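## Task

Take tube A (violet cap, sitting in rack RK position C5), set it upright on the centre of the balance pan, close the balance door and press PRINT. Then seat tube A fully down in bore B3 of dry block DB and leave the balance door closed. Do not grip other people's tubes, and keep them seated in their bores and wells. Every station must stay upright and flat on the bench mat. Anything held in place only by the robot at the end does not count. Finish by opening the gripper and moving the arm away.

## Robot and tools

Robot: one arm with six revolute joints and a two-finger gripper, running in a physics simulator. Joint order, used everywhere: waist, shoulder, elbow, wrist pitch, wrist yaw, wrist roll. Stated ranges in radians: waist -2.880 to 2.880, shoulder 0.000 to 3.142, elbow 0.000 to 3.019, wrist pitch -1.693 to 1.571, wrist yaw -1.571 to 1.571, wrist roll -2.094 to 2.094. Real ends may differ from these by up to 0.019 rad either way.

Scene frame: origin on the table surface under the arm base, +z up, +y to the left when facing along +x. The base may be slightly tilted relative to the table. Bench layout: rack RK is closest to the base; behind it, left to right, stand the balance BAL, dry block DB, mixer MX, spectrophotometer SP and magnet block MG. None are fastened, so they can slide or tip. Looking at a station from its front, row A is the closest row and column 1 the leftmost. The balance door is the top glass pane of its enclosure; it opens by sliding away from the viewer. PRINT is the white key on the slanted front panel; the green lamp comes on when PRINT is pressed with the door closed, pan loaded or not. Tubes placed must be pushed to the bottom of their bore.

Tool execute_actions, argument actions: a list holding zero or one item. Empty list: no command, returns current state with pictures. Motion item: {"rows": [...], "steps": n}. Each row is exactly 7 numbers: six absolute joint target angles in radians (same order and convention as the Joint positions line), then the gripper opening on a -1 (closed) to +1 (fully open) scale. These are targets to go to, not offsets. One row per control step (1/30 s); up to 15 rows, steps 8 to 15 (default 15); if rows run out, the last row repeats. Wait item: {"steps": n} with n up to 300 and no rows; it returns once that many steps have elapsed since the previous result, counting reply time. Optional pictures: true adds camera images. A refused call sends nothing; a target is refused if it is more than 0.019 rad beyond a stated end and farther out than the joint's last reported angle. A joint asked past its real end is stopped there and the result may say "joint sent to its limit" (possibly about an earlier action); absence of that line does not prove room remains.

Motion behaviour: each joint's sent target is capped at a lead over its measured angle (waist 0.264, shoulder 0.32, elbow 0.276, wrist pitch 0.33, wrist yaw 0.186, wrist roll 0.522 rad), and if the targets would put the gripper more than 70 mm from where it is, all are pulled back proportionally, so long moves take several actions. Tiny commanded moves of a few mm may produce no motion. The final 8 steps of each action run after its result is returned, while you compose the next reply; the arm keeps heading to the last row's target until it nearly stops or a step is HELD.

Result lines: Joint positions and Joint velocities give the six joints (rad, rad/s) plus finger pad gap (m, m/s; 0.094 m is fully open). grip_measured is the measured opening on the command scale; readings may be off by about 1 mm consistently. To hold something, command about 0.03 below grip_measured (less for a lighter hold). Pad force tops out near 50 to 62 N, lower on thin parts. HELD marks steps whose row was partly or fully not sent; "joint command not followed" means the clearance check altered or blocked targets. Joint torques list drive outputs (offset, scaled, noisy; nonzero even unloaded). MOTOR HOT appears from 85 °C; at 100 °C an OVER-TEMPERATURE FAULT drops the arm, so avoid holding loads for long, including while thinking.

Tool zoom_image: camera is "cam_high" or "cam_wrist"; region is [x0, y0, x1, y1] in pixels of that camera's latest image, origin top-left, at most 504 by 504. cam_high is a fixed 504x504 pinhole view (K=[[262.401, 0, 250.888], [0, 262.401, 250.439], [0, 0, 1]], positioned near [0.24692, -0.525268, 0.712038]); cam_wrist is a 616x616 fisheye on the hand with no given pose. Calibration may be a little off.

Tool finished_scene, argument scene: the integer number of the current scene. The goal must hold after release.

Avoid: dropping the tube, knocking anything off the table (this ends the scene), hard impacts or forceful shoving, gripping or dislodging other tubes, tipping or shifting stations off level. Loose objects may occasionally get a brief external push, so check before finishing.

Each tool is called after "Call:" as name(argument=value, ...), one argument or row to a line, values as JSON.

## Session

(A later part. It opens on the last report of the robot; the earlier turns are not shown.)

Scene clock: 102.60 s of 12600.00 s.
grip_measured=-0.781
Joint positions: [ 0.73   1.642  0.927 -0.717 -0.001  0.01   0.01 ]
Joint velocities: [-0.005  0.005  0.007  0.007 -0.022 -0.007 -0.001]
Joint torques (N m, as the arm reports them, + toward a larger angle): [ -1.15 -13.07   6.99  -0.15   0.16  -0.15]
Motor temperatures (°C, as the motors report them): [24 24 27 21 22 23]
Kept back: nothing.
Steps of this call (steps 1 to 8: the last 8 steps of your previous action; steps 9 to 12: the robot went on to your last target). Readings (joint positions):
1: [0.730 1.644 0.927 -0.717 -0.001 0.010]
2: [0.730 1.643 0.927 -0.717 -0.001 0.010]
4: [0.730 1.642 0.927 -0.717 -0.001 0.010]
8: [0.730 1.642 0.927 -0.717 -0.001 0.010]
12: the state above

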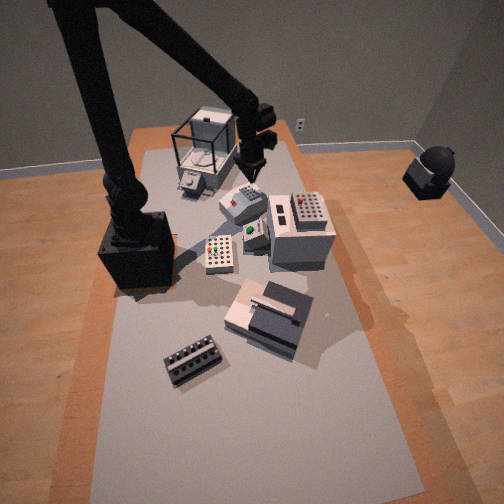

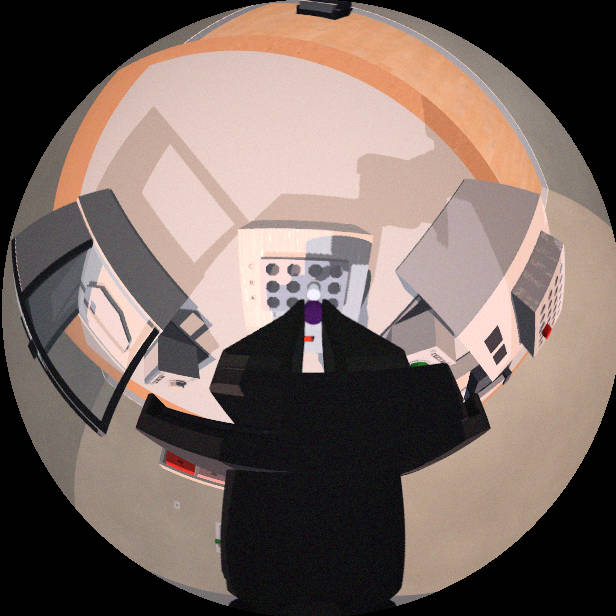

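Call:
execute_actions(
  actions=[
    {"rows":[[0.716,1.645,0.94,-0.715,0.001,0,-0.84],[0.716,1.655,0.94,-0.715,0.001,0,-0.84],[0.716,1.66,0.94,-0.715,0.001,0,-0.84],[0.716,1.664,0.94,-0.715,0.001,0,-0.84],[0.716,1.668,0.94,-0.715,0.001,0,-0.84],[0.716,1.672,0.94,-0.715,0.001,0,-0.84],[0.716,1.676,0.94,-0.715,0.001,0,-0.84],[0.716,1.68,0.94,-0.715,0.001,0,-0.84],[0.716,1.685,0.94,-0.715,0.001,0,-0.84],[0.716,1.69,0.94,-0.715,0.001,0,-0.84]]},
  ],
)

Call:
execute_actions(
  actions=[
    {"steps":14},
  ],
  pictures=true,
)

Call:
zoom_image(
  camera="cam_wrist",
  region=[270,250,360,330],
)

Scene clock: 103.13 s of 12600.00 s.
grip_measured=-0.781
Joint positions: [ 0.73   1.656  0.927 -0.717 -0.001  0.01   0.01 ]
Joint velocities: [ 0.005 -0.015 -0.007 -0.012 -0.007  0.022  0.   ]
Joint torques (N m, as the arm reports them, + toward a larger angle): [-0.98 -9.9   6.88  0.33  0.12 -0.16]
Motor temperatures (°C, as the motors report them): [24 24 27 21 22 23]
Steps of this call (steps 1 to 9: the robot went on to your last target; steps 10 to 16: the first 7 steps of this action). Readings (joint positions):
10: [0.730 1.642 0.927 -0.717 -0.001 0.010]
11: [0.730 1.642 0.927 -0.717 -0.001 0.010]
13: [0.730 1.646 0.927 -0.717 -0.001 0.010]
16: the state above

Scene clock: 103.60 s of 12600.00 s.
grip_measured=-0.781
Joint positions: [ 0.73   1.656  0.928 -0.717 -0.001  0.01   0.01 ]
Joint velocities: [-0.005 -0.015 -0.002 -0.007 -0.007 -0.022  0.   ]
Joint torques (N m, as the arm reports them, + toward a larger angle): [-1.1  -9.02  6.82  0.28  0.15 -0.16]
Motor temperatures (°C, as the motors report them): [24 24 27 21 22 23]
Kept back: nothing.
Steps of this call (steps 1 to 8: the last 8 steps of your previous action; steps 9 to 14: the robot went on to your last target). Readings (joint positions):
1: [0.730 1.656 0.928 -0.717 -0.001 0.010]
2: [0.730 1.656 0.928 -0.717 -0.001 0.010]
4: [0.730 1.656 0.928 -0.717 -0.001 0.010]
8: [0.730 1.656 0.928 -0.717 -0.001 0.010]
14: the state above

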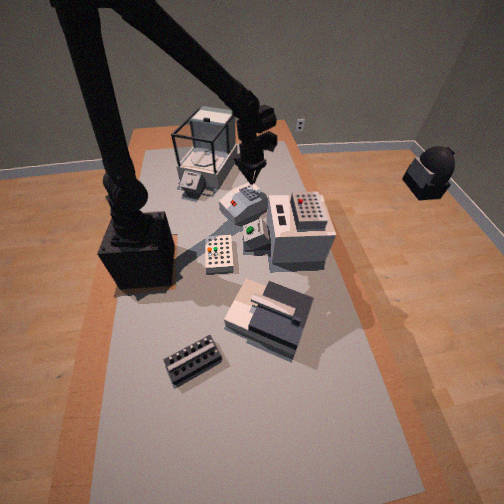

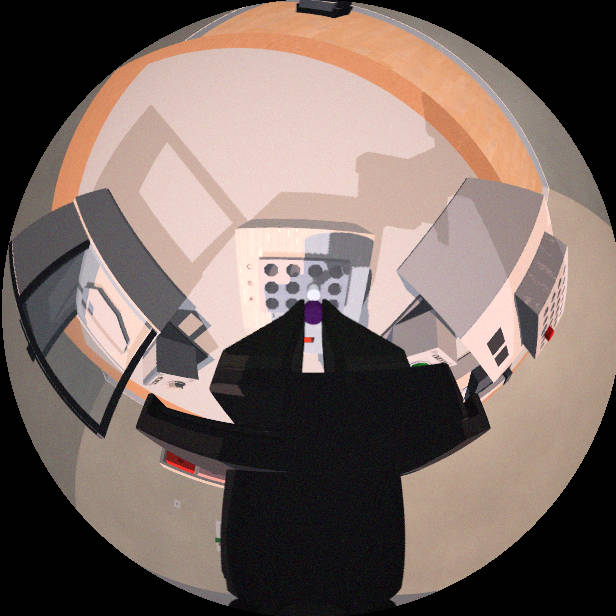

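Region (270, 250, 360, 330) of cam_wrist's 616x616 image, scaled by 5.600, with more detail than that image has.

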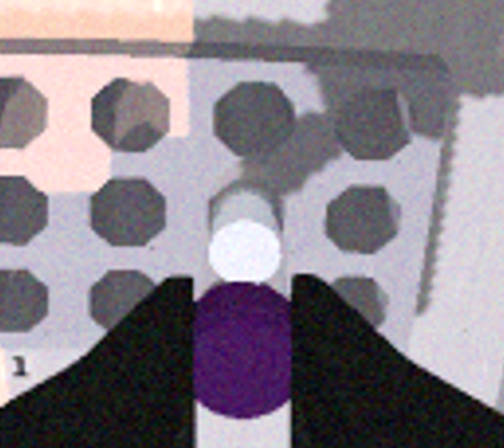

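Call:
execute_actions(
  actions=[
    {"rows":[[0.716,1.645,0.94,-0.715,0.001,0,-0.84],[0.716,1.63,0.94,-0.715,0,0,-0.84],[0.716,1.626,0.94,-0.715,-0.003,0,-0.84],[0.716,1.626,0.94,-0.71,-0.005,0,-0.84],[0.716,1.626,0.94,-0.705,-0.005,0,-0.84],[0.716,1.626,0.94,-0.702,-0.005,0,-0.84],[0.716,1.626,0.94,-0.702,-0.005,0,-0.84],[0.716,1.626,0.94,-0.702,-0.005,0,-0.84],[0.716,1.65,0.94,-0.702,-0.005,0,-0.84],[0.716,1.66,0.94,-0.702,-0.005,0,-0.84],[0.716,1.665,0.94,-0.702,-0.005,0,-0.84],[0.716,1.67,0.94,-0.702,-0.005,0,-0.84],[0.716,1.675,0.94,-0.702,-0.005,0,-0.84],[0.716,1.68,0.94,-0.702,-0.005,0,-0.84],[0.716,1.688,0.94,-0.702,-0.005,0,-0.84]]},
  ],
)

Call:
execute_actions(
  actions=[
    {"steps":20},
  ],
  pictures=true,
)

Call:
zoom_image(
  camera="cam_wrist",
  region=[270,250,360,330],
)

Scene clock: 106.73 s of 12600.00 s.
grip_measured=-0.781
Joint positions: [ 0.73   1.648  0.928 -0.716 -0.002  0.01   0.01 ]
Joint velocities: [-0.015 -0.034 -0.022  0.017  0.007  0.007 -0.001]
Joint torques (N m, as the arm reports them, + toward a larger angle): [ -1.11 -13.03   6.9    0.54  -0.04  -0.15]
Motor temperatures (°C, as the motors report them): [24 24 27 21 22 23]
Steps of this call (steps 1 to 15: the robot went on to your last target; steps 16 to 87: nothing new was sent; steps 88 to 94: the first 7 steps of this action). Readings (joint positions):
88: [0.730 1.655 0.928 -0.717 -0.001 0.010]
89: [0.730 1.653 0.928 -0.717 -0.001 0.010]
91: [0.730 1.651 0.928 -0.717 -0.002 0.010]
94: the state above

Scene clock: 107.40 s of 12600.00 s.
grip_measured=-0.781
Joint positions: [ 0.73   1.657  0.929 -0.713 -0.002  0.01   0.01 ]
Joint velocities: [ 0.005 -0.015  0.007  0.017 -0.081  0.066  0.001]
Joint torques (N m, as the arm reports them, + toward a larger angle): [-1.13 -8.88  6.8   0.54 -0.05 -0.16]
Motor temperatures (°C, as the motors report them): [24 24 27 21 22 23]
Kept back: nothing.
Steps of this call (steps 1 to 8: the last 8 steps of your previous action; steps 9 to 15: the robot went on to your last target; steps 16 to 20: nothing new was sent). Readings (joint positions):
1: [0.730 1.647 0.928 -0.715 -0.002 0.010]
2: [0.730 1.647 0.928 -0.715 -0.002 0.010]
4: [0.730 1.649 0.928 -0.715 -0.002 0.010]
8: [0.730 1.657 0.929 -0.713 -0.002 0.010]
20: the state above
The arm was judged still, so your last target was given up. Only a new action makes it travel on or press farther. Fingers that are still opening or closing keep moving.

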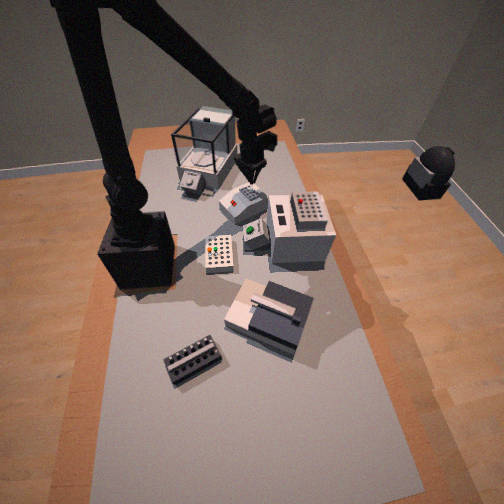

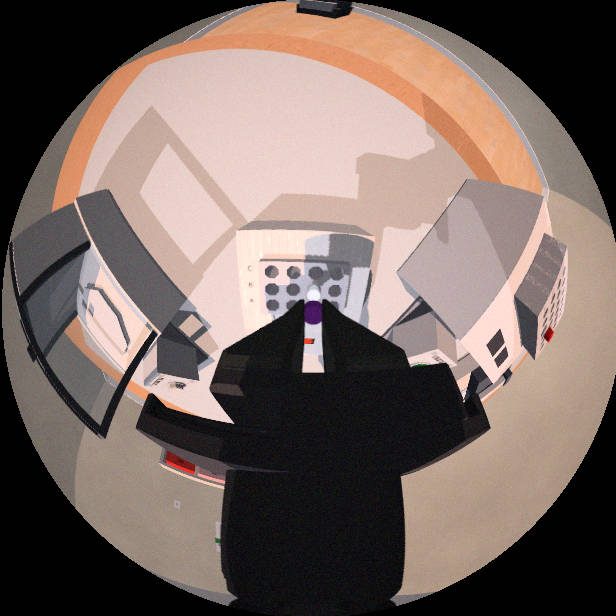

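Region (270, 250, 360, 330) of cam_wrist's 616x616 image, scaled by 5.600, with more detail than that image has.

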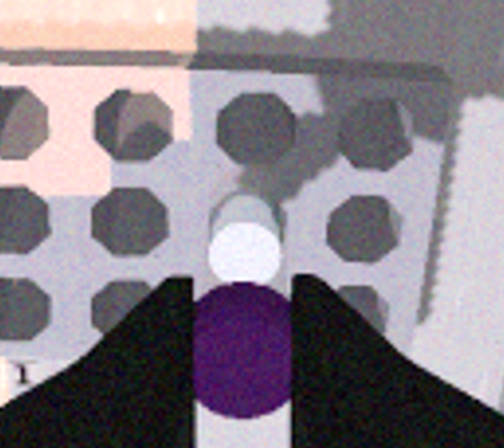

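Call:
execute_actions(
  actions=[
    {"rows":[[0.716,1.69,0.93,-0.71,-0.002,0,-0.84],[0.716,1.70,0.925,-0.715,-0.002,0,-0.84],[0.716,1.71,0.92,-0.72,-0.002,0,-0.84],[0.716,1.72,0.92,-0.725,-0.002,0,-0.84],[0.716,1.73,0.92,-0.73,-0.002,0,-0.84],[0.716,1.74,0.92,-0.735,-0.002,0,-0.84],[0.716,1.75,0.92,-0.74,-0.002,0,-0.84]]},
  ],
)

Call:
execute_actions(
  actions=[
    {"steps":10},
  ],
  pictures=true,
)

Call:
zoom_image(
  camera="cam_wrist",
  region=[270,250,360,330],
)

Scene clock: 108.07 s of 12600.00 s.
grip_measured=-0.781
Joint positions: [ 0.73   1.664  0.933 -0.721 -0.002  0.01   0.01 ]
Joint velocities: [-0.005  0.063  0.081 -0.139 -0.022 -0.037  0.001]
Joint torques (N m, as the arm reports them, + toward a larger angle): [-1.23 -5.25  4.57 -0.11  0.08 -0.15]
Motor temperatures (°C, as the motors report them): [24 24 27 21 22 23]
Steps of this call (steps 1 to 13: nothing new was sent; steps 14 to 20: the first 7 steps of this action). Readings (joint positions):
14: [0.730 1.657 0.929 -0.713 -0.002 0.010]
15: [0.730 1.657 0.929 -0.713 -0.002 0.010]
17: [0.730 1.659 0.929 -0.713 -0.002 0.010]
20: the state above

Scene clock: 108.40 s of 12600.00 s.
grip_measured=-0.781
Joint positions: [ 0.73   1.671  0.944 -0.731 -0.002  0.01   0.01 ]
Joint velocities: [-0.005 -0.005  0.007 -0.002 -0.007 -0.022  0.001]
Joint torques (N m, as the arm reports them, + toward a larger angle): [-1.1  -5.33  4.17 -0.18  0.08 -0.15]
Motor temperatures (°C, as the motors report them): [24 24 27 21 22 23]
Kept back: nothing.
Steps of this call (steps 1 to 8: the last 8 steps of your previous action; steps 9 to 10: the robot went on to your last target). Readings (joint positions):
1: [0.730 1.666 0.937 -0.725 -0.002 0.010]
2: [0.730 1.668 0.940 -0.727 -0.002 0.010]
4: [0.730 1.671 0.944 -0.728 -0.002 0.010]
8: [0.730 1.671 0.944 -0.730 -0.002 0.010]
10: the state above

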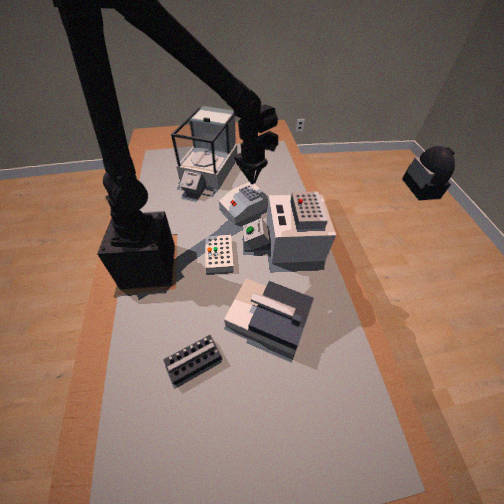

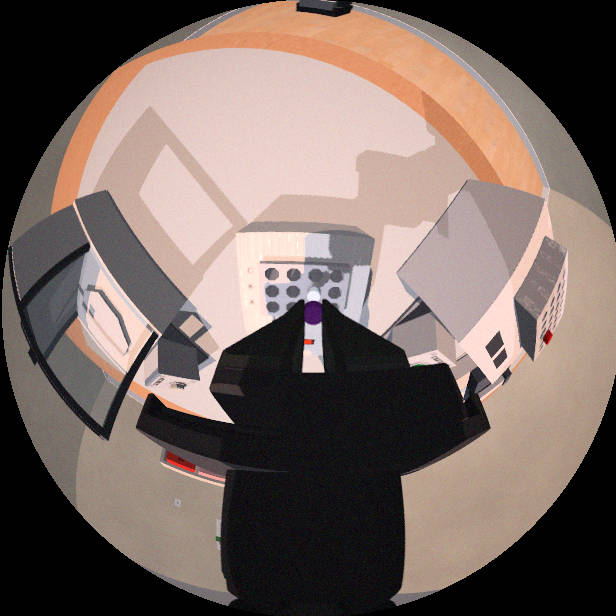

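Region (270, 250, 360, 330) of cam_wrist's 616x616 image, scaled by 5.600, with more detail than that image has.

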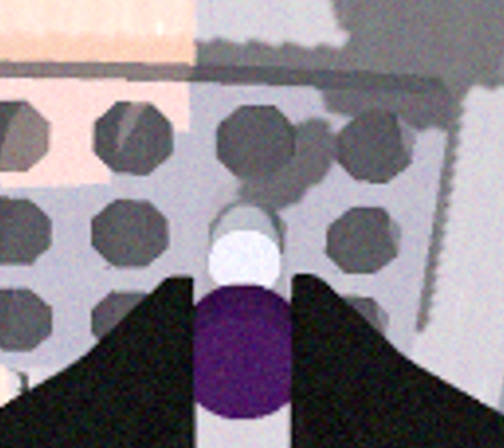

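Call:
execute_actions(
  actions=[
    {"rows":[[0.716,1.68,0.95,-0.74,0,0,-0.84],[0.716,1.655,0.955,-0.74,0,0,-0.84],[0.716,1.642,0.955,-0.74,0.002,0,-0.84],[0.716,1.642,0.955,-0.74,0.003,0,-0.84],[0.716,1.642,0.955,-0.74,0.003,0,-0.84],[0.716,1.642,0.955,-0.74,0.003,0,-0.84],[0.716,1.642,0.955,-0.74,0.003,0,-0.84],[0.716,1.642,0.955,-0.74,0.003,0,-0.84],[0.716,1.665,0.955,-0.74,0.003,0,-0.84],[0.716,1.675,0.955,-0.74,0.003,0,-0.84],[0.716,1.68,0.955,-0.74,0.003,0,-0.84],[0.716,1.685,0.955,-0.74,0.003,0,-0.84],[0.716,1.69,0.955,-0.74,0.003,0,-0.84],[0.716,1.695,0.955,-0.74,0.003,0,-0.84],[0.716,1.703,0.955,-0.74,0.003,0,-0.84]]},
  ],
)

Call:
execute_actions(
  actions=[
    {"steps":20},
  ],
  pictures=true,
)

Call:
zoom_image(
  camera="cam_wrist",
  region=[270,250,360,330],
)

Scene clock: 109.23 s of 12600.00 s.
grip_measured=-0.781
Joint positions: [ 0.73   1.664  0.946 -0.732 -0.     0.01   0.01 ]
Joint velocities: [-0.015 -0.005 -0.027 -0.002 -0.007 -0.022 -0.   ]
Joint torques (N m, as the arm reports them, + toward a larger angle): [ -1.17 -13.29   6.72  -0.12   0.19  -0.15]
Motor temperatures (°C, as the motors report them): [24 24 27 21 22 23]
Steps of this call (steps 1 to 18: the robot went on to your last target; steps 19 to 25: the first 7 steps of this action). Readings (joint positions):
19: [0.730 1.668 0.946 -0.731 -0.002 0.010]
20: [0.730 1.666 0.946 -0.731 -0.002 0.010]
22: [0.730 1.665 0.946 -0.732 -0.001 0.010]
25: the state above

Scene clock: 109.90 s of 12600.00 s.
grip_measured=-0.781
Joint positions: [ 0.73   1.668  0.946 -0.733  0.     0.01   0.01 ]
Joint velocities: [-0.005  0.005 -0.002 -0.012  0.007  0.007 -0.001]
Joint torques (N m, as the arm reports them, + toward a larger angle): [-1.19 -8.94  6.63 -0.12  0.18 -0.15]
Motor temperatures (°C, as the motors report them): [24 24 27 21 22 23]
Kept back: nothing.
Steps of this call (steps 1 to 8: the last 8 steps of your previous action; steps 9 to 15: the robot went on to your last target; steps 16 to 20: nothing new was sent). Readings (joint positions):
1: [0.730 1.663 0.946 -0.732 -0.000 0.010]
2: [0.730 1.663 0.946 -0.732 -0.000 0.010]
4: [0.730 1.665 0.946 -0.732 -0.000 0.010]
8: [0.730 1.668 0.946 -0.733 -0.000 0.010]
20: the state above
The arm was judged still, so your last target was given up. Only a new action makes it travel on or press farther. Fingers that are still opening or closing keep moving.

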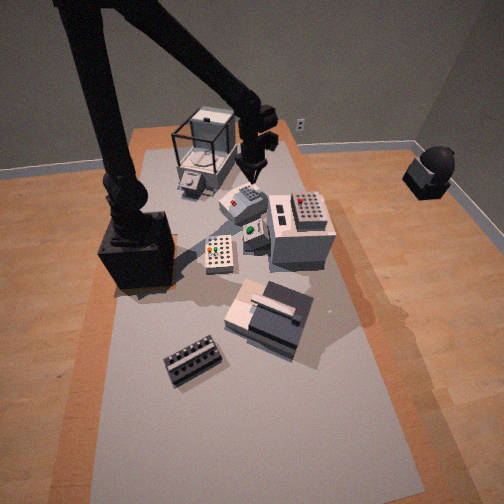

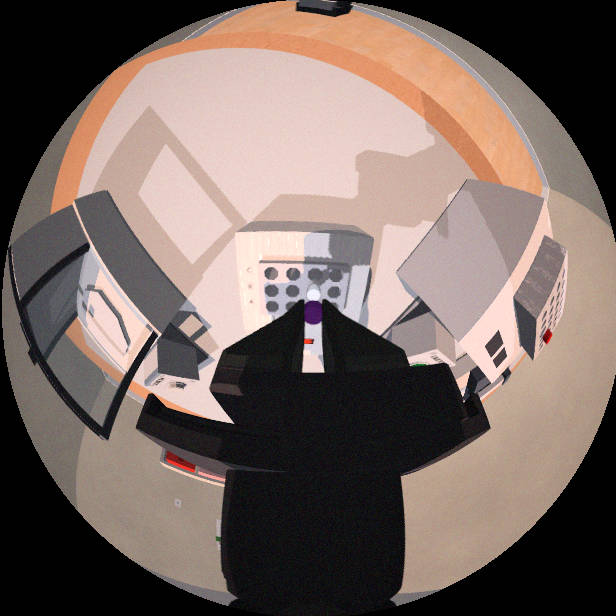

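Region (270, 250, 360, 330) of cam_wrist's 616x616 image, scaled by 5.600, with more detail than that image has.

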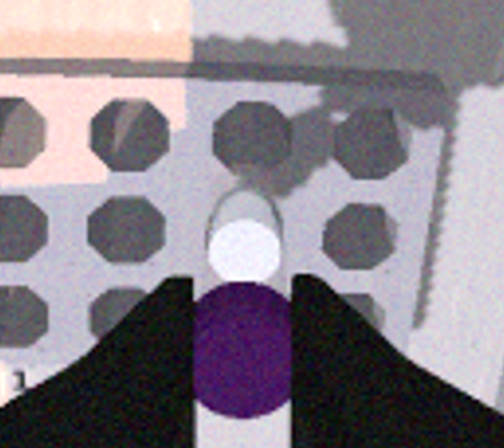

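Call:
execute_actions(
  actions=[
    {"rows":[[0.716,1.66,0.955,-0.74,0.001,0,-0.84],[0.716,1.642,0.955,-0.742,0,0,-0.84],[0.716,1.642,0.955,-0.745,-0.002,0,-0.84],[0.716,1.642,0.955,-0.747,-0.002,0,-0.84],[0.716,1.642,0.955,-0.747,-0.002,0,-0.84],[0.716,1.642,0.955,-0.747,-0.002,0,-0.84],[0.716,1.642,0.955,-0.747,-0.002,0,-0.84],[0.716,1.642,0.955,-0.747,-0.002,0,-0.84],[0.716,1.665,0.955,-0.747,-0.002,0,-0.84],[0.716,1.675,0.955,-0.747,-0.002,0,-0.84],[0.716,1.68,0.955,-0.747,-0.002,0,-0.84],[0.716,1.685,0.955,-0.747,-0.002,0,-0.84],[0.716,1.69,0.955,-0.747,-0.002,0,-0.84],[0.716,1.695,0.955,-0.747,-0.002,0,-0.84],[0.716,1.703,0.955,-0.747,-0.002,0,-0.84]]},
  ],
)

Call:
execute_actions(
  actions=[
    {"steps":20},
  ],
  pictures=true,
)

Call:
zoom_image(
  camera="cam_wrist",
  region=[270,250,360,330],
)

Scene clock: 110.70 s of 12600.00 s.
grip_measured=-0.781
Joint positions: [ 0.73   1.663  0.946 -0.738  0.     0.01   0.01 ]
Joint velocities: [-0.005 -0.015 -0.007  0.017  0.037 -0.022 -0.001]
Joint torques (N m, as the arm reports them, + toward a larger angle): [ -1.2  -13.44   6.73  -0.15  -0.02  -0.15]
Motor temperatures (°C, as the motors report them): [24 24 27 21 22 23]
Steps of this call (steps 1 to 17: nothing new was sent; steps 18 to 24: the first 7 steps of this action). Readings (joint positions):
18: [0.730 1.667 0.946 -0.733 0.000 0.010]
19: [0.730 1.665 0.946 -0.733 0.000 0.010]
21: [0.730 1.664 0.946 -0.735 0.000 0.010]
24: the state above

Scene clock: 111.37 s of 12600.00 s.
grip_measured=-0.781
Joint positions: [ 0.73   1.668  0.946 -0.739 -0.     0.01   0.01 ]
Joint velocities: [-0.015  0.005 -0.007  0.007  0.022  0.007 -0.   ]
Joint torques (N m, as the arm reports them, + toward a larger angle): [-1.14 -8.87  6.67 -0.15 -0.02 -0.16]
Motor temperatures (°C, as the motors report them): [24 24 27 21 22 23]
Kept back: nothing.
Steps of this call (steps 1 to 8: the last 8 steps of your previous action; steps 9 to 15: the robot went on to your last target; steps 16 to 20: nothing new was sent). Readings (joint positions):
1: [0.730 1.663 0.946 -0.738 0.000 0.010]
2: [0.730 1.663 0.946 -0.738 0.000 0.010]
4: [0.730 1.664 0.946 -0.738 0.000 0.010]
8: [0.730 1.667 0.946 -0.739 -0.000 0.010]
20: the state above
The arm was judged still, so your last target was given up. Only a new action makes it travel on or press farther. Fingers that are still opening or closing keep moving.

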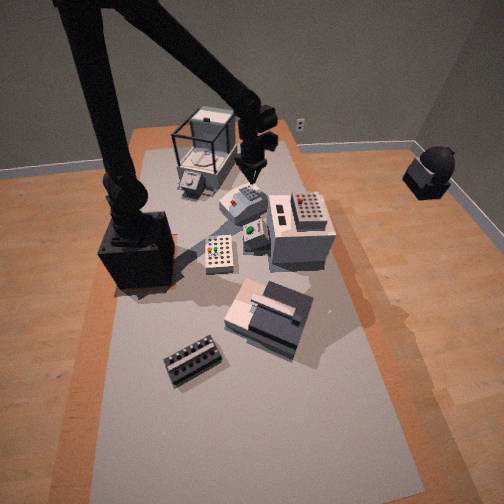

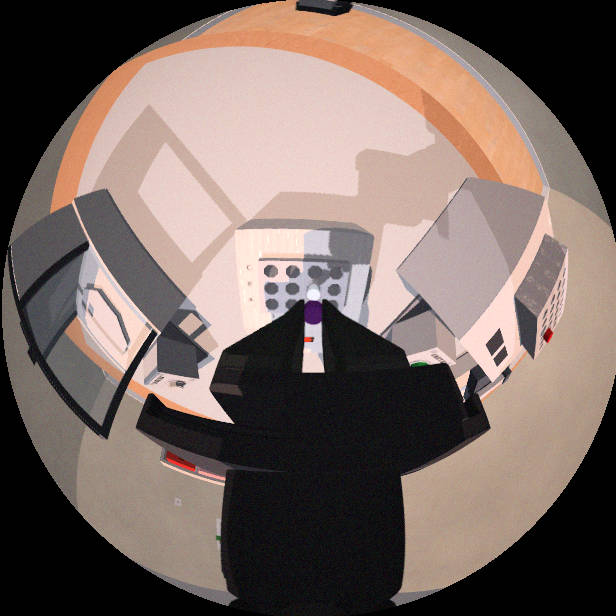

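Region (270, 250, 360, 330) of cam_wrist's 616x616 image, scaled by 5.600, with more detail than that image has.

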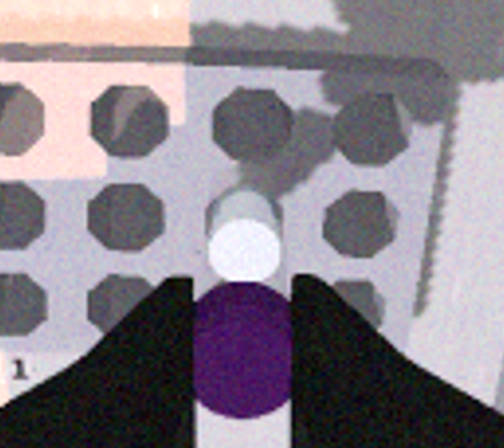

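Call:
execute_actions(
  actions=[
    {"rows":[[0.716,1.66,0.955,-0.745,-0.002,0,-0.84],[0.716,1.642,0.955,-0.745,-0.003,0,-0.84],[0.716,1.642,0.955,-0.745,-0.005,0,-0.84],[0.716,1.642,0.955,-0.745,-0.0055,0,-0.84],[0.716,1.642,0.955,-0.745,-0.0055,0,-0.84],[0.716,1.642,0.955,-0.745,-0.0055,0,-0.84],[0.716,1.642,0.955,-0.745,-0.0055,0,-0.84],[0.716,1.642,0.955,-0.745,-0.0055,0,-0.84],[0.716,1.665,0.955,-0.745,-0.0055,0,-0.84],[0.716,1.675,0.955,-0.745,-0.0055,0,-0.84],[0.716,1.68,0.955,-0.745,-0.0055,0,-0.84],[0.716,1.685,0.955,-0.745,-0.0055,0,-0.84],[0.716,1.69,0.955,-0.745,-0.0055,0,-0.84],[0.716,1.695,0.955,-0.745,-0.0055,0,-0.84],[0.716,1.703,0.955,-0.745,-0.0055,0,-0.84]]},
  ],
)

Call:
execute_actions(
  actions=[
    {"steps":20},
  ],
  pictures=true,
)

Call:
zoom_image(
  camera="cam_wrist",
  region=[270,250,360,330],
)

Scene clock: 112.30 s of 12600.00 s.
grip_measured=-0.781
Joint positions: [ 0.73   1.663  0.945 -0.739 -0.002  0.01   0.01 ]
Joint velocities: [-0.005 -0.015  0.007 -0.002  0.022  0.007  0.   ]
Joint torques (N m, as the arm reports them, + toward a larger angle): [ -1.11 -13.36   6.71  -0.06  -0.05  -0.15]
Motor temperatures (°C, as the motors report them): [24 24 27 21 22 23]
Steps of this call (steps 1 to 21: nothing new was sent; steps 22 to 28: the first 7 steps of this action). Readings (joint positions):
22: [0.730 1.667 0.946 -0.739 -0.000 0.010]
23: [0.730 1.665 0.946 -0.739 -0.000 0.010]
25: [0.730 1.664 0.945 -0.739 -0.002 0.010]
28: the state above

Scene clock: 112.97 s of 12600.00 s.
grip_measured=-0.781
Joint positions: [ 0.73   1.668  0.945 -0.739 -0.003  0.01   0.01 ]
Joint velocities: [-0.005  0.005 -0.002 -0.012  0.007  0.022  0.   ]
Joint torques (N m, as the arm reports them, + toward a larger angle): [-1.15 -8.89  6.65 -0.05 -0.04 -0.16]
Motor temperatures (°C, as the motors report them): [24 24 27 21 22 23]
Kept back: nothing.
Steps of this call (steps 1 to 8: the last 8 steps of your previous action; steps 9 to 15: the robot went on to your last target; steps 16 to 20: nothing new was sent). Readings (joint positions):
1: [0.730 1.663 0.945 -0.739 -0.003 0.010]
2: [0.730 1.663 0.945 -0.739 -0.003 0.010]
4: [0.730 1.664 0.945 -0.739 -0.003 0.010]
8: [0.730 1.667 0.945 -0.739 -0.003 0.010]
20: the state above
The arm was judged still, so your last target was given up. Only a new action makes it travel on or press farther. Fingers that are still opening or closing keep moving.

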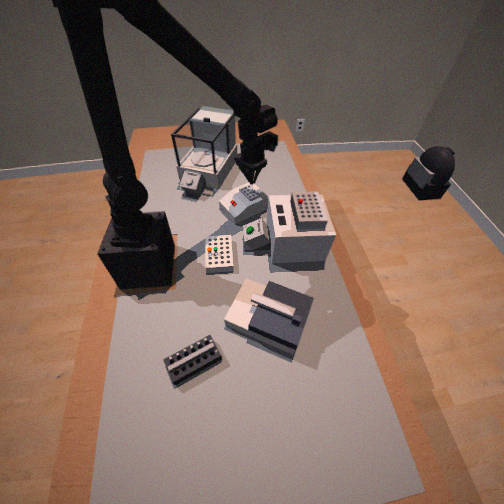

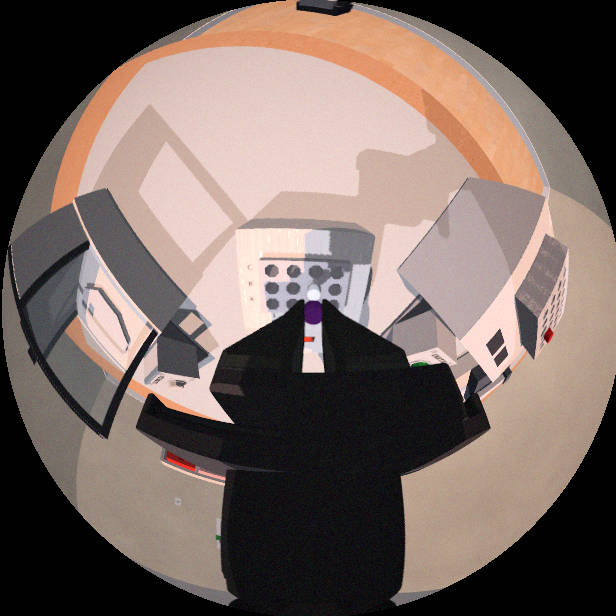

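Region (270, 250, 360, 330) of cam_wrist's 616x616 image, scaled by 5.600, with more detail than that image has.

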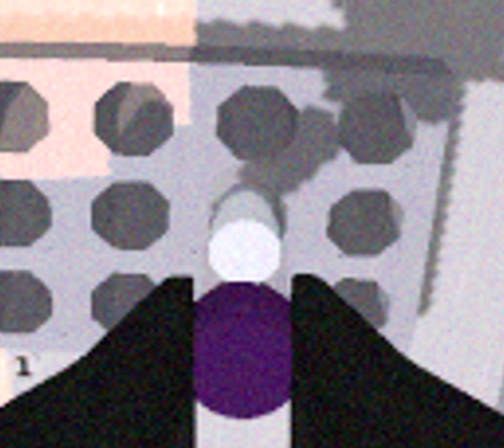

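Call:
execute_actions(
  actions=[
    {"rows":[[0.716,1.66,0.955,-0.745,-0.002,0,-0.84],[0.716,1.642,0.955,-0.748,-0.002,0,-0.84],[0.716,1.642,0.955,-0.751,0,0,-0.84],[0.716,1.642,0.955,-0.753,0,0,-0.84],[0.716,1.642,0.955,-0.753,0,0,-0.84],[0.716,1.642,0.955,-0.753,0,0,-0.84],[0.716,1.642,0.955,-0.753,0,0,-0.84],[0.716,1.642,0.955,-0.753,0,0,-0.84],[0.716,1.665,0.955,-0.753,0,0,-0.84],[0.716,1.675,0.955,-0.753,0,0,-0.84],[0.716,1.68,0.955,-0.753,0,0,-0.84],[0.716,1.685,0.955,-0.753,0,0,-0.84],[0.716,1.69,0.955,-0.753,0,0,-0.84],[0.716,1.695,0.955,-0.753,0,0,-0.84],[0.716,1.703,0.955,-0.753,0,0,-0.84]]},
  ],
)

Call:
execute_actions(
  actions=[
    {"steps":20},
  ],
  pictures=true,
)

Call:
zoom_image(
  camera="cam_wrist",
  region=[270,250,360,330],
)

Scene clock: 113.77 s of 12600.00 s.
grip_measured=-0.781
Joint positions: [ 0.73   1.663  0.945 -0.744 -0.003  0.01   0.01 ]
Joint velocities: [-0.005  0.005 -0.007  0.002  0.081 -0.007 -0.   ]
Joint torques (N m, as the arm reports them, + toward a larger angle): [ -1.18 -13.34   6.63  -0.16   0.18  -0.15]
Motor temperatures (°C, as the motors report them): [24 24 27 21 22 23]
Steps of this call (steps 1 to 17: nothing new was sent; steps 18 to 24: the first 7 steps of this action). Readings (joint positions):
18: [0.730 1.667 0.945 -0.739 -0.003 0.010]
19: [0.730 1.664 0.945 -0.739 -0.003 0.010]
21: [0.730 1.663 0.945 -0.742 -0.003 0.010]
24: the state above

Scene clock: 114.43 s of 12600.00 s.
grip_measured=-0.781
Joint positions: [ 0.73   1.668  0.945 -0.745 -0.003  0.01   0.01 ]
Joint velocities: [-0.005 -0.015 -0.022 -0.002 -0.007 -0.037 -0.002]
Joint torques (N m, as the arm reports them, + toward a larger angle): [-1.1  -8.93  6.69 -0.14  0.18 -0.16]
Motor temperatures (°C, as the motors report them): [24 24 27 21 22 23]
Kept back: nothing.
Steps of this call (steps 1 to 8: the last 8 steps of your previous action; steps 9 to 15: the robot went on to your last target; steps 16 to 20: nothing new was sent). Readings (joint positions):
1: [0.730 1.663 0.945 -0.744 -0.003 0.010]
2: [0.730 1.663 0.945 -0.744 -0.003 0.010]
4: [0.730 1.664 0.945 -0.744 -0.003 0.010]
8: [0.730 1.667 0.945 -0.745 -0.003 0.010]
20: the state above
The arm was judged still, so your last target was given up. Only a new action makes it travel on or press farther. Fingers that are still opening or closing keep moving.

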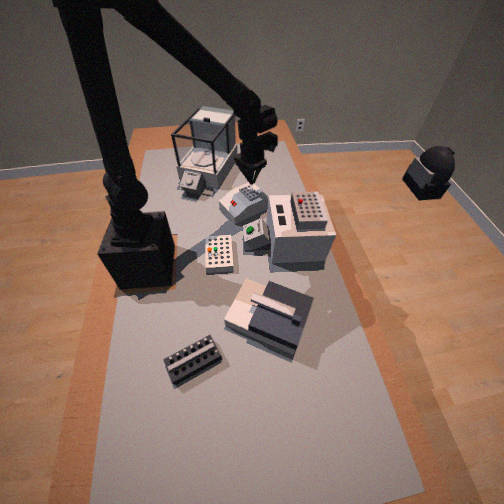

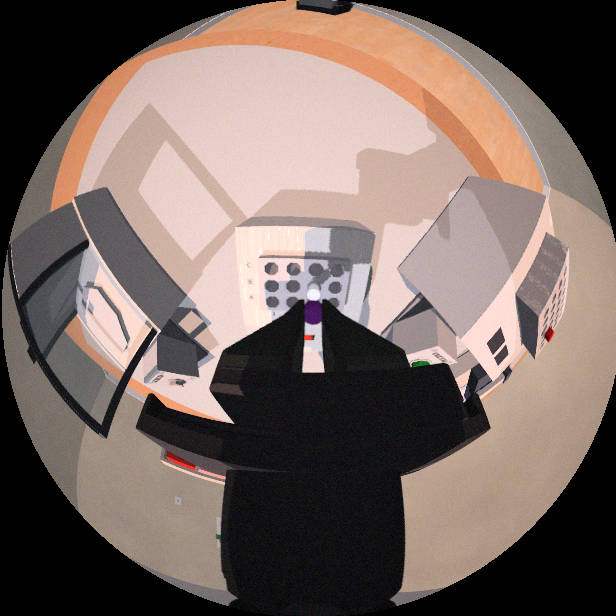

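Region (270, 250, 360, 330) of cam_wrist's 616x616 image, scaled by 5.600, with more detail than that image has.

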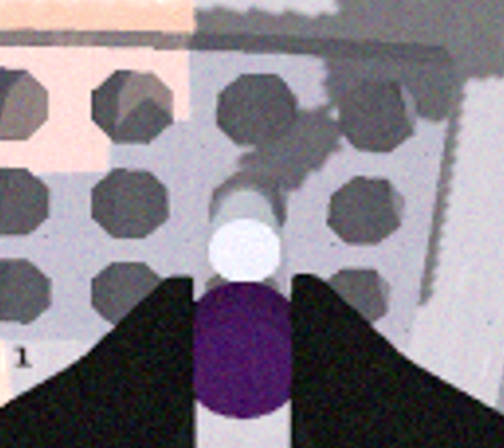

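Call:
execute_actions(
  actions=[
    {"rows":[[0.716,1.678,0.955,-0.74,0.002,0,-0.86],[0.716,1.678,0.955,-0.734,0.002,0,-0.86],[0.716,1.678,0.955,-0.732,0.002,0,-0.86],[0.716,1.678,0.955,-0.731,0.002,0,-0.86],[0.716,1.678,0.955,-0.73,0.002,0,-0.86],[0.716,1.678,0.955,-0.729,0.002,0,-0.86],[0.716,1.678,0.955,-0.728,0.002,0,-0.86],[0.716,1.678,0.955,-0.727,0.002,0,-0.86],[0.716,1.678,0.955,-0.726,0.002,0,-0.86],[0.716,1.678,0.955,-0.725,0.002,0,-0.86],[0.716,1.678,0.955,-0.724,0.002,0,-0.86],[0.716,1.678,0.955,-0.723,0.002,0,-0.86],[0.716,1.685,0.955,-0.723,0.002,0,-0.86],[0.716,1.693,0.955,-0.723,0.002,0,-0.86],[0.716,1.70,0.955,-0.723,0.002,0,-0.86]]},
  ],
)

Call:
execute_actions(
  actions=[
    {"steps":18},
  ],
  pictures=true,
)

Call:
zoom_image(
  camera="cam_high",
  region=[215,150,285,220],
)

Call:
zoom_image(
  camera="cam_wrist",
  region=[270,250,360,330],
)

Scene clock: 115.33 s of 12600.00 s.
grip_measured=-0.781
Joint positions: [ 0.73   1.667  0.945 -0.743 -0.002  0.01   0.01 ]
Joint velocities: [-0.005 -0.005 -0.012  0.002 -0.022 -0.066 -0.   ]
Joint torques (N m, as the arm reports them, + toward a larger angle): [ -1.13 -10.77   6.7    0.58   0.24  -0.15]
Motor temperatures (°C, as the motors report them): [24 24 27 21 22 23]
Steps of this call (steps 1 to 20: nothing new was sent; steps 21 to 27: the first 7 steps of this action). Readings (joint positions):
21: [0.730 1.667 0.945 -0.745 -0.002 0.010]
22: [0.730 1.667 0.945 -0.745 -0.002 0.010]
24: [0.730 1.667 0.945 -0.745 -0.002 0.010]
27: the state above

Scene clock: 115.93 s of 12600.00 s.
grip_measured=-0.781
Joint positions: [ 0.73   1.667  0.945 -0.739 -0.002  0.01   0.01 ]
Joint velocities: [-0.005  0.005 -0.007 -0.017 -0.095 -0.051 -0.002]
Joint torques (N m, as the arm reports them, + toward a larger angle): [-1.13 -9.14  6.7   0.67  0.24 -0.15]
Motor temperatures (°C, as the motors report them): [24 24 27 21 22 23]
Kept back: nothing.
Steps of this call (steps 1 to 8: the last 8 steps of your previous action; steps 9 to 15: the robot went on to your last target; steps 16 to 18: nothing new was sent). Readings (joint positions):
1: [0.730 1.667 0.945 -0.742 -0.002 0.010]
2: [0.730 1.667 0.945 -0.742 -0.002 0.010]
4: [0.730 1.667 0.945 -0.741 -0.002 0.010]
8: [0.730 1.667 0.945 -0.739 -0.002 0.010]
18: the state above
The arm was judged still, so your last target was given up. Only a new action makes it travel on or press farther. Fingers that are still opening or closing keep moving.

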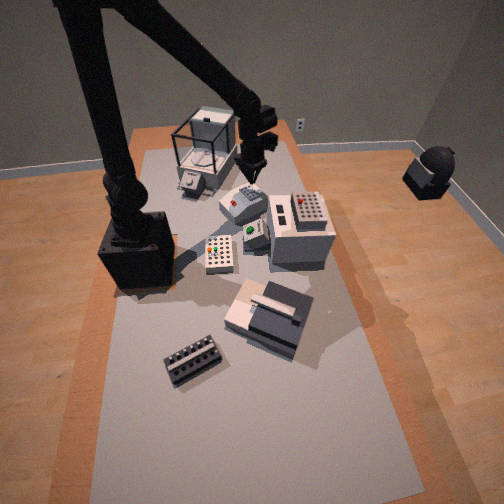

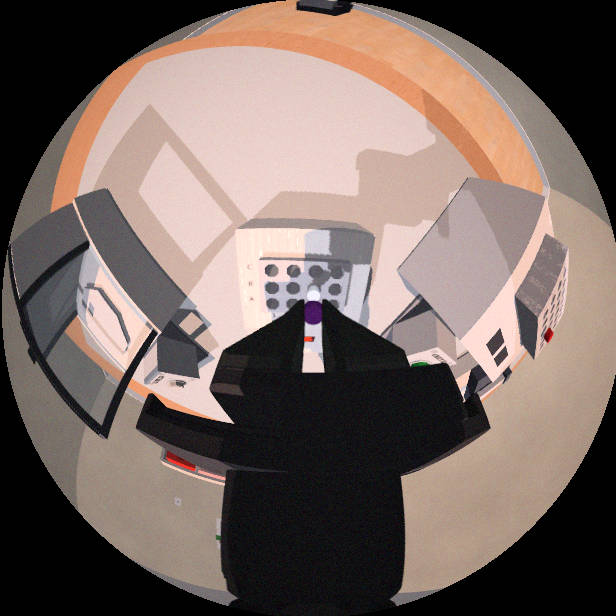

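Region (215, 150, 285, 220) of cam_high's 504x504 image, scaled by 7.200, with more detail than that image has.

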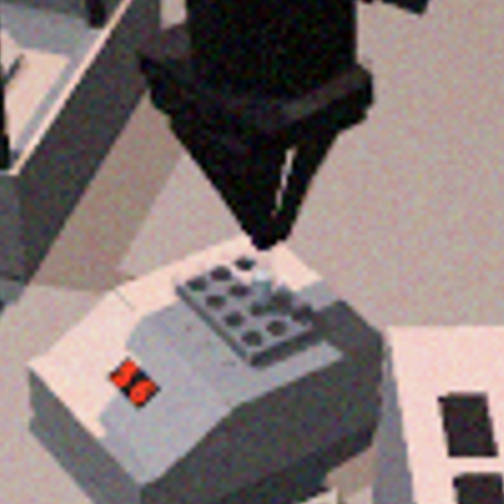

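Region (270, 250, 360, 330) of cam_wrist's 616x616 image, scaled by 5.600, with more detail than that image has.

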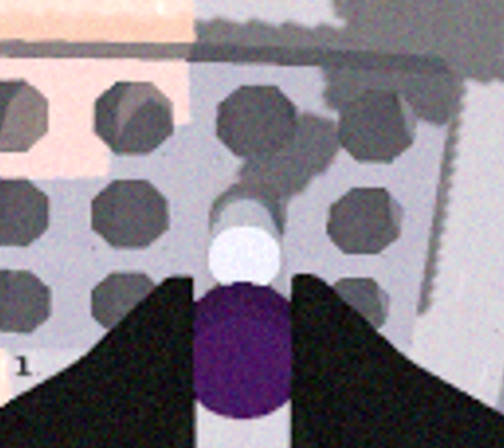

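Call:
execute_actions(
  actions=[
    {"rows":[[0.716,1.66,0.955,-0.74,0,0,-0.84],[0.716,1.642,0.955,-0.748,0,0,-0.84],[0.716,1.642,0.955,-0.754,0,0,-0.84],[0.716,1.642,0.955,-0.76,0,0,-0.84],[0.716,1.642,0.955,-0.76,0,0,-0.84],[0.716,1.642,0.955,-0.76,0,0,-0.84],[0.716,1.642,0.955,-0.76,0,0,-0.84],[0.716,1.642,0.955,-0.76,0,0,-0.84],[0.716,1.665,0.955,-0.76,0,0,-0.84],[0.716,1.675,0.955,-0.76,0,0,-0.84],[0.716,1.68,0.955,-0.76,0,0,-0.84],[0.716,1.685,0.955,-0.76,0,0,-0.84],[0.716,1.69,0.955,-0.76,0,0,-0.84],[0.716,1.695,0.955,-0.76,0,0,-0.84],[0.716,1.703,0.955,-0.76,0,0,-0.84]]},
  ],
)

Call:
execute_actions(
  actions=[
    {"steps":20},
  ],
  pictures=true,
)

Call:
zoom_image(
  camera="cam_high",
  region=[235,175,270,210],
)

Call:
zoom_image(
  camera="cam_wrist",
  region=[270,250,360,330],
)

Scene clock: 117.00 s of 12600.00 s.
grip_measured=-0.781
Joint positions: [ 0.73   1.662  0.945 -0.749 -0.002  0.01   0.01 ]
Joint velocities: [-0.005  0.015  0.002 -0.027  0.007  0.037 -0.001]
Joint torques (N m, as the arm reports them, + toward a larger angle): [ -1.11 -13.29   6.69  -0.21   0.16  -0.15]
Motor temperatures (°C, as the motors report them): [24 24 27 21 22 23]
Steps of this call (steps 1 to 25: nothing new was sent; steps 26 to 32: the first 7 steps of this action). Readings (joint positions):
26: [0.730 1.666 0.945 -0.739 -0.002 0.010]
27: [0.730 1.664 0.945 -0.739 -0.002 0.010]
29: [0.730 1.663 0.945 -0.744 -0.002 0.010]
32: the state above

Scene clock: 117.67 s of 12600.00 s.
grip_measured=-0.781
Joint positions: [ 0.73   1.696  0.945 -0.751 -0.002  0.01   0.01 ]
Joint velocities: [-0.015  0.005  0.007  0.002 -0.081  0.081 -0.001]
Joint torques (N m, as the arm reports them, + toward a larger angle): [ -1.09 -11.47   6.45  -0.26   0.15  -0.15]
Motor temperatures (°C, as the motors report them): [24 24 27 21 22 23]
Kept back: nothing.
Steps of this call (steps 1 to 8: the last 8 steps of your previous action; steps 9 to 20: the robot went on to your last target). Readings (joint positions):
1: [0.730 1.662 0.945 -0.750 -0.002 0.010]
2: [0.730 1.662 0.945 -0.750 -0.002 0.010]
4: [0.730 1.664 0.945 -0.751 -0.002 0.010]
8: [0.730 1.679 0.945 -0.751 -0.002 0.010]
20: the state above

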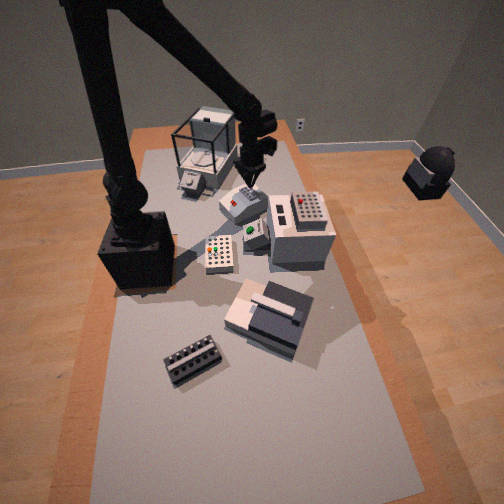

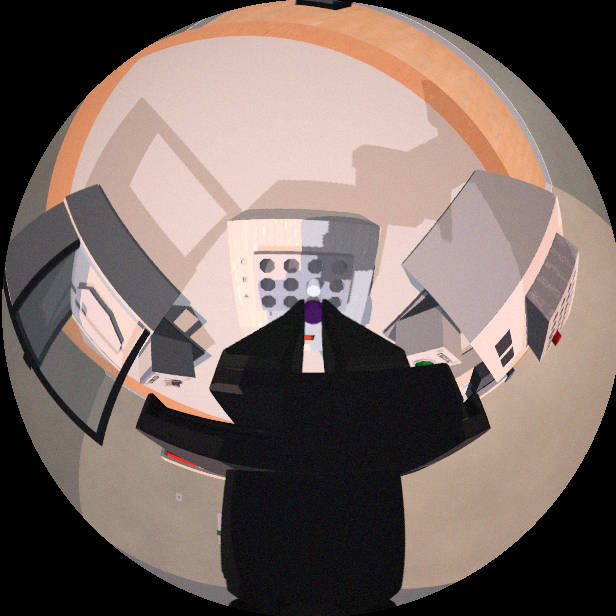

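Region (235, 175, 270, 210) of cam_high's 504x504 image, scaled by 14.400, with more detail than that image has.

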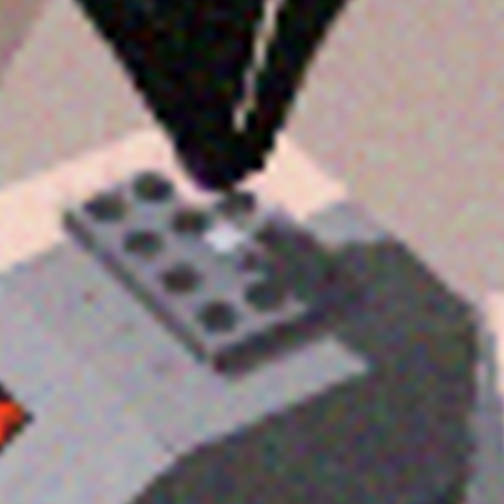

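Region (270, 250, 360, 330) of cam_wrist's 616x616 image, scaled by 5.600, with more detail than that image has.

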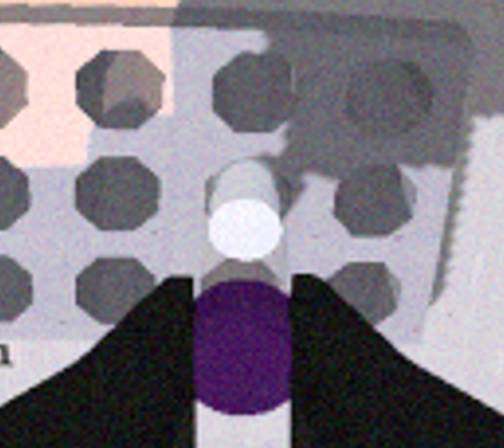

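In. The tip needs to go outward; continue down with q4 raised.

Call:
execute_actions(
  actions=[
    {"rows":[[0.716,1.703,0.955,-0.74,0,0,-0.82],[0.716,1.703,0.955,-0.73,0,0,-0.82],[0.716,1.705,0.955,-0.72,0,0,-0.82],[0.716,1.71,0.955,-0.712,0,0,-0.82],[0.716,1.715,0.955,-0.706,0,0,-0.82],[0.716,1.72,0.955,-0.70,0,0,-0.82],[0.716,1.725,0.955,-0.696,0,0,-0.82],[0.716,1.73,0.955,-0.692,0,0,-0.82],[0.716,1.735,0.955,-0.688,0,0,-0.82],[0.716,1.74,0.955,-0.684,0,0,-0.82],[0.716,1.745,0.955,-0.68,0,0,-0.82],[0.716,1.75,0.955,-0.676,0,0,-0.82],[0.716,1.755,0.955,-0.672,0,0,-0.82]]},
  ],
)

Call:
execute_actions(
  actions=[
    {"steps":20},
  ],
  pictures=true,
)

Scene clock: 118.27 s of 12600.00 s.
grip_measured=-0.781
Joint positions: [ 0.73   1.702  0.945 -0.723 -0.002  0.01   0.01 ]
Joint velocities: [-0.005  0.054  0.007  0.032  0.066 -0.022  0.   ]
Joint torques (N m, as the arm reports them, + toward a larger angle): [ -1.51 -10.35   6.48   0.85   0.13  -0.15]
Motor temperatures (°C, as the motors report them): [24 24 27 21 22 23]
Steps of this call (steps 1 to 11: the robot went on to your last target; steps 12 to 18: the first 7 steps of this action). Readings (joint positions):
12: [0.730 1.696 0.945 -0.747 -0.002 0.010]
13: [0.730 1.696 0.945 -0.742 -0.002 0.010]
15: [0.730 1.696 0.945 -0.731 -0.002 0.010]
18: the state above

Scene clock: 118.93 s of 12600.00 s.
grip_measured=-0.781
Joint positions: [ 0.729  1.73   0.945 -0.709 -0.001  0.01   0.01 ]
Joint velocities: [-0.005  0.005  0.002  0.012  0.037  0.051 -0.001]
Joint torques (N m, as the arm reports them, + toward a larger angle): [ -1.11 -10.08   6.28   1.35   0.09  -0.15]
Motor temperatures (°C, as the motors report them): [24 24 27 21 22 23]
Kept back: nothing.
Steps of this call (steps 1 to 8: the last 8 steps of your previous action; steps 9 to 20: the robot went on to your last target). Readings (joint positions):
1: [0.730 1.704 0.945 -0.722 -0.002 0.010]
2: [0.730 1.705 0.945 -0.721 -0.002 0.010]
4: [0.730 1.709 0.945 -0.719 -0.001 0.010]
8: [0.729 1.717 0.945 -0.716 -0.001 0.010]
20: the state above

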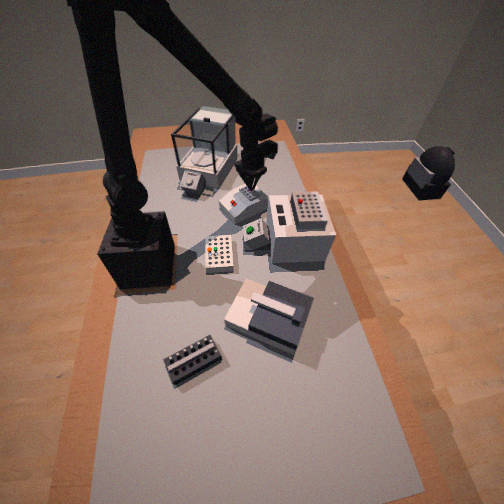

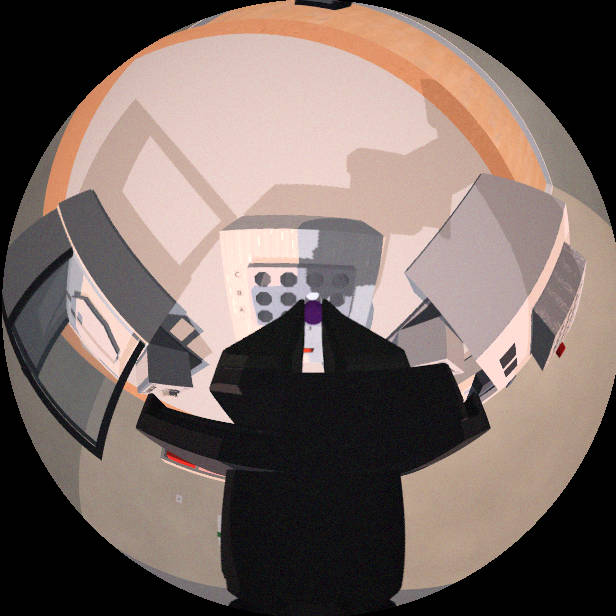

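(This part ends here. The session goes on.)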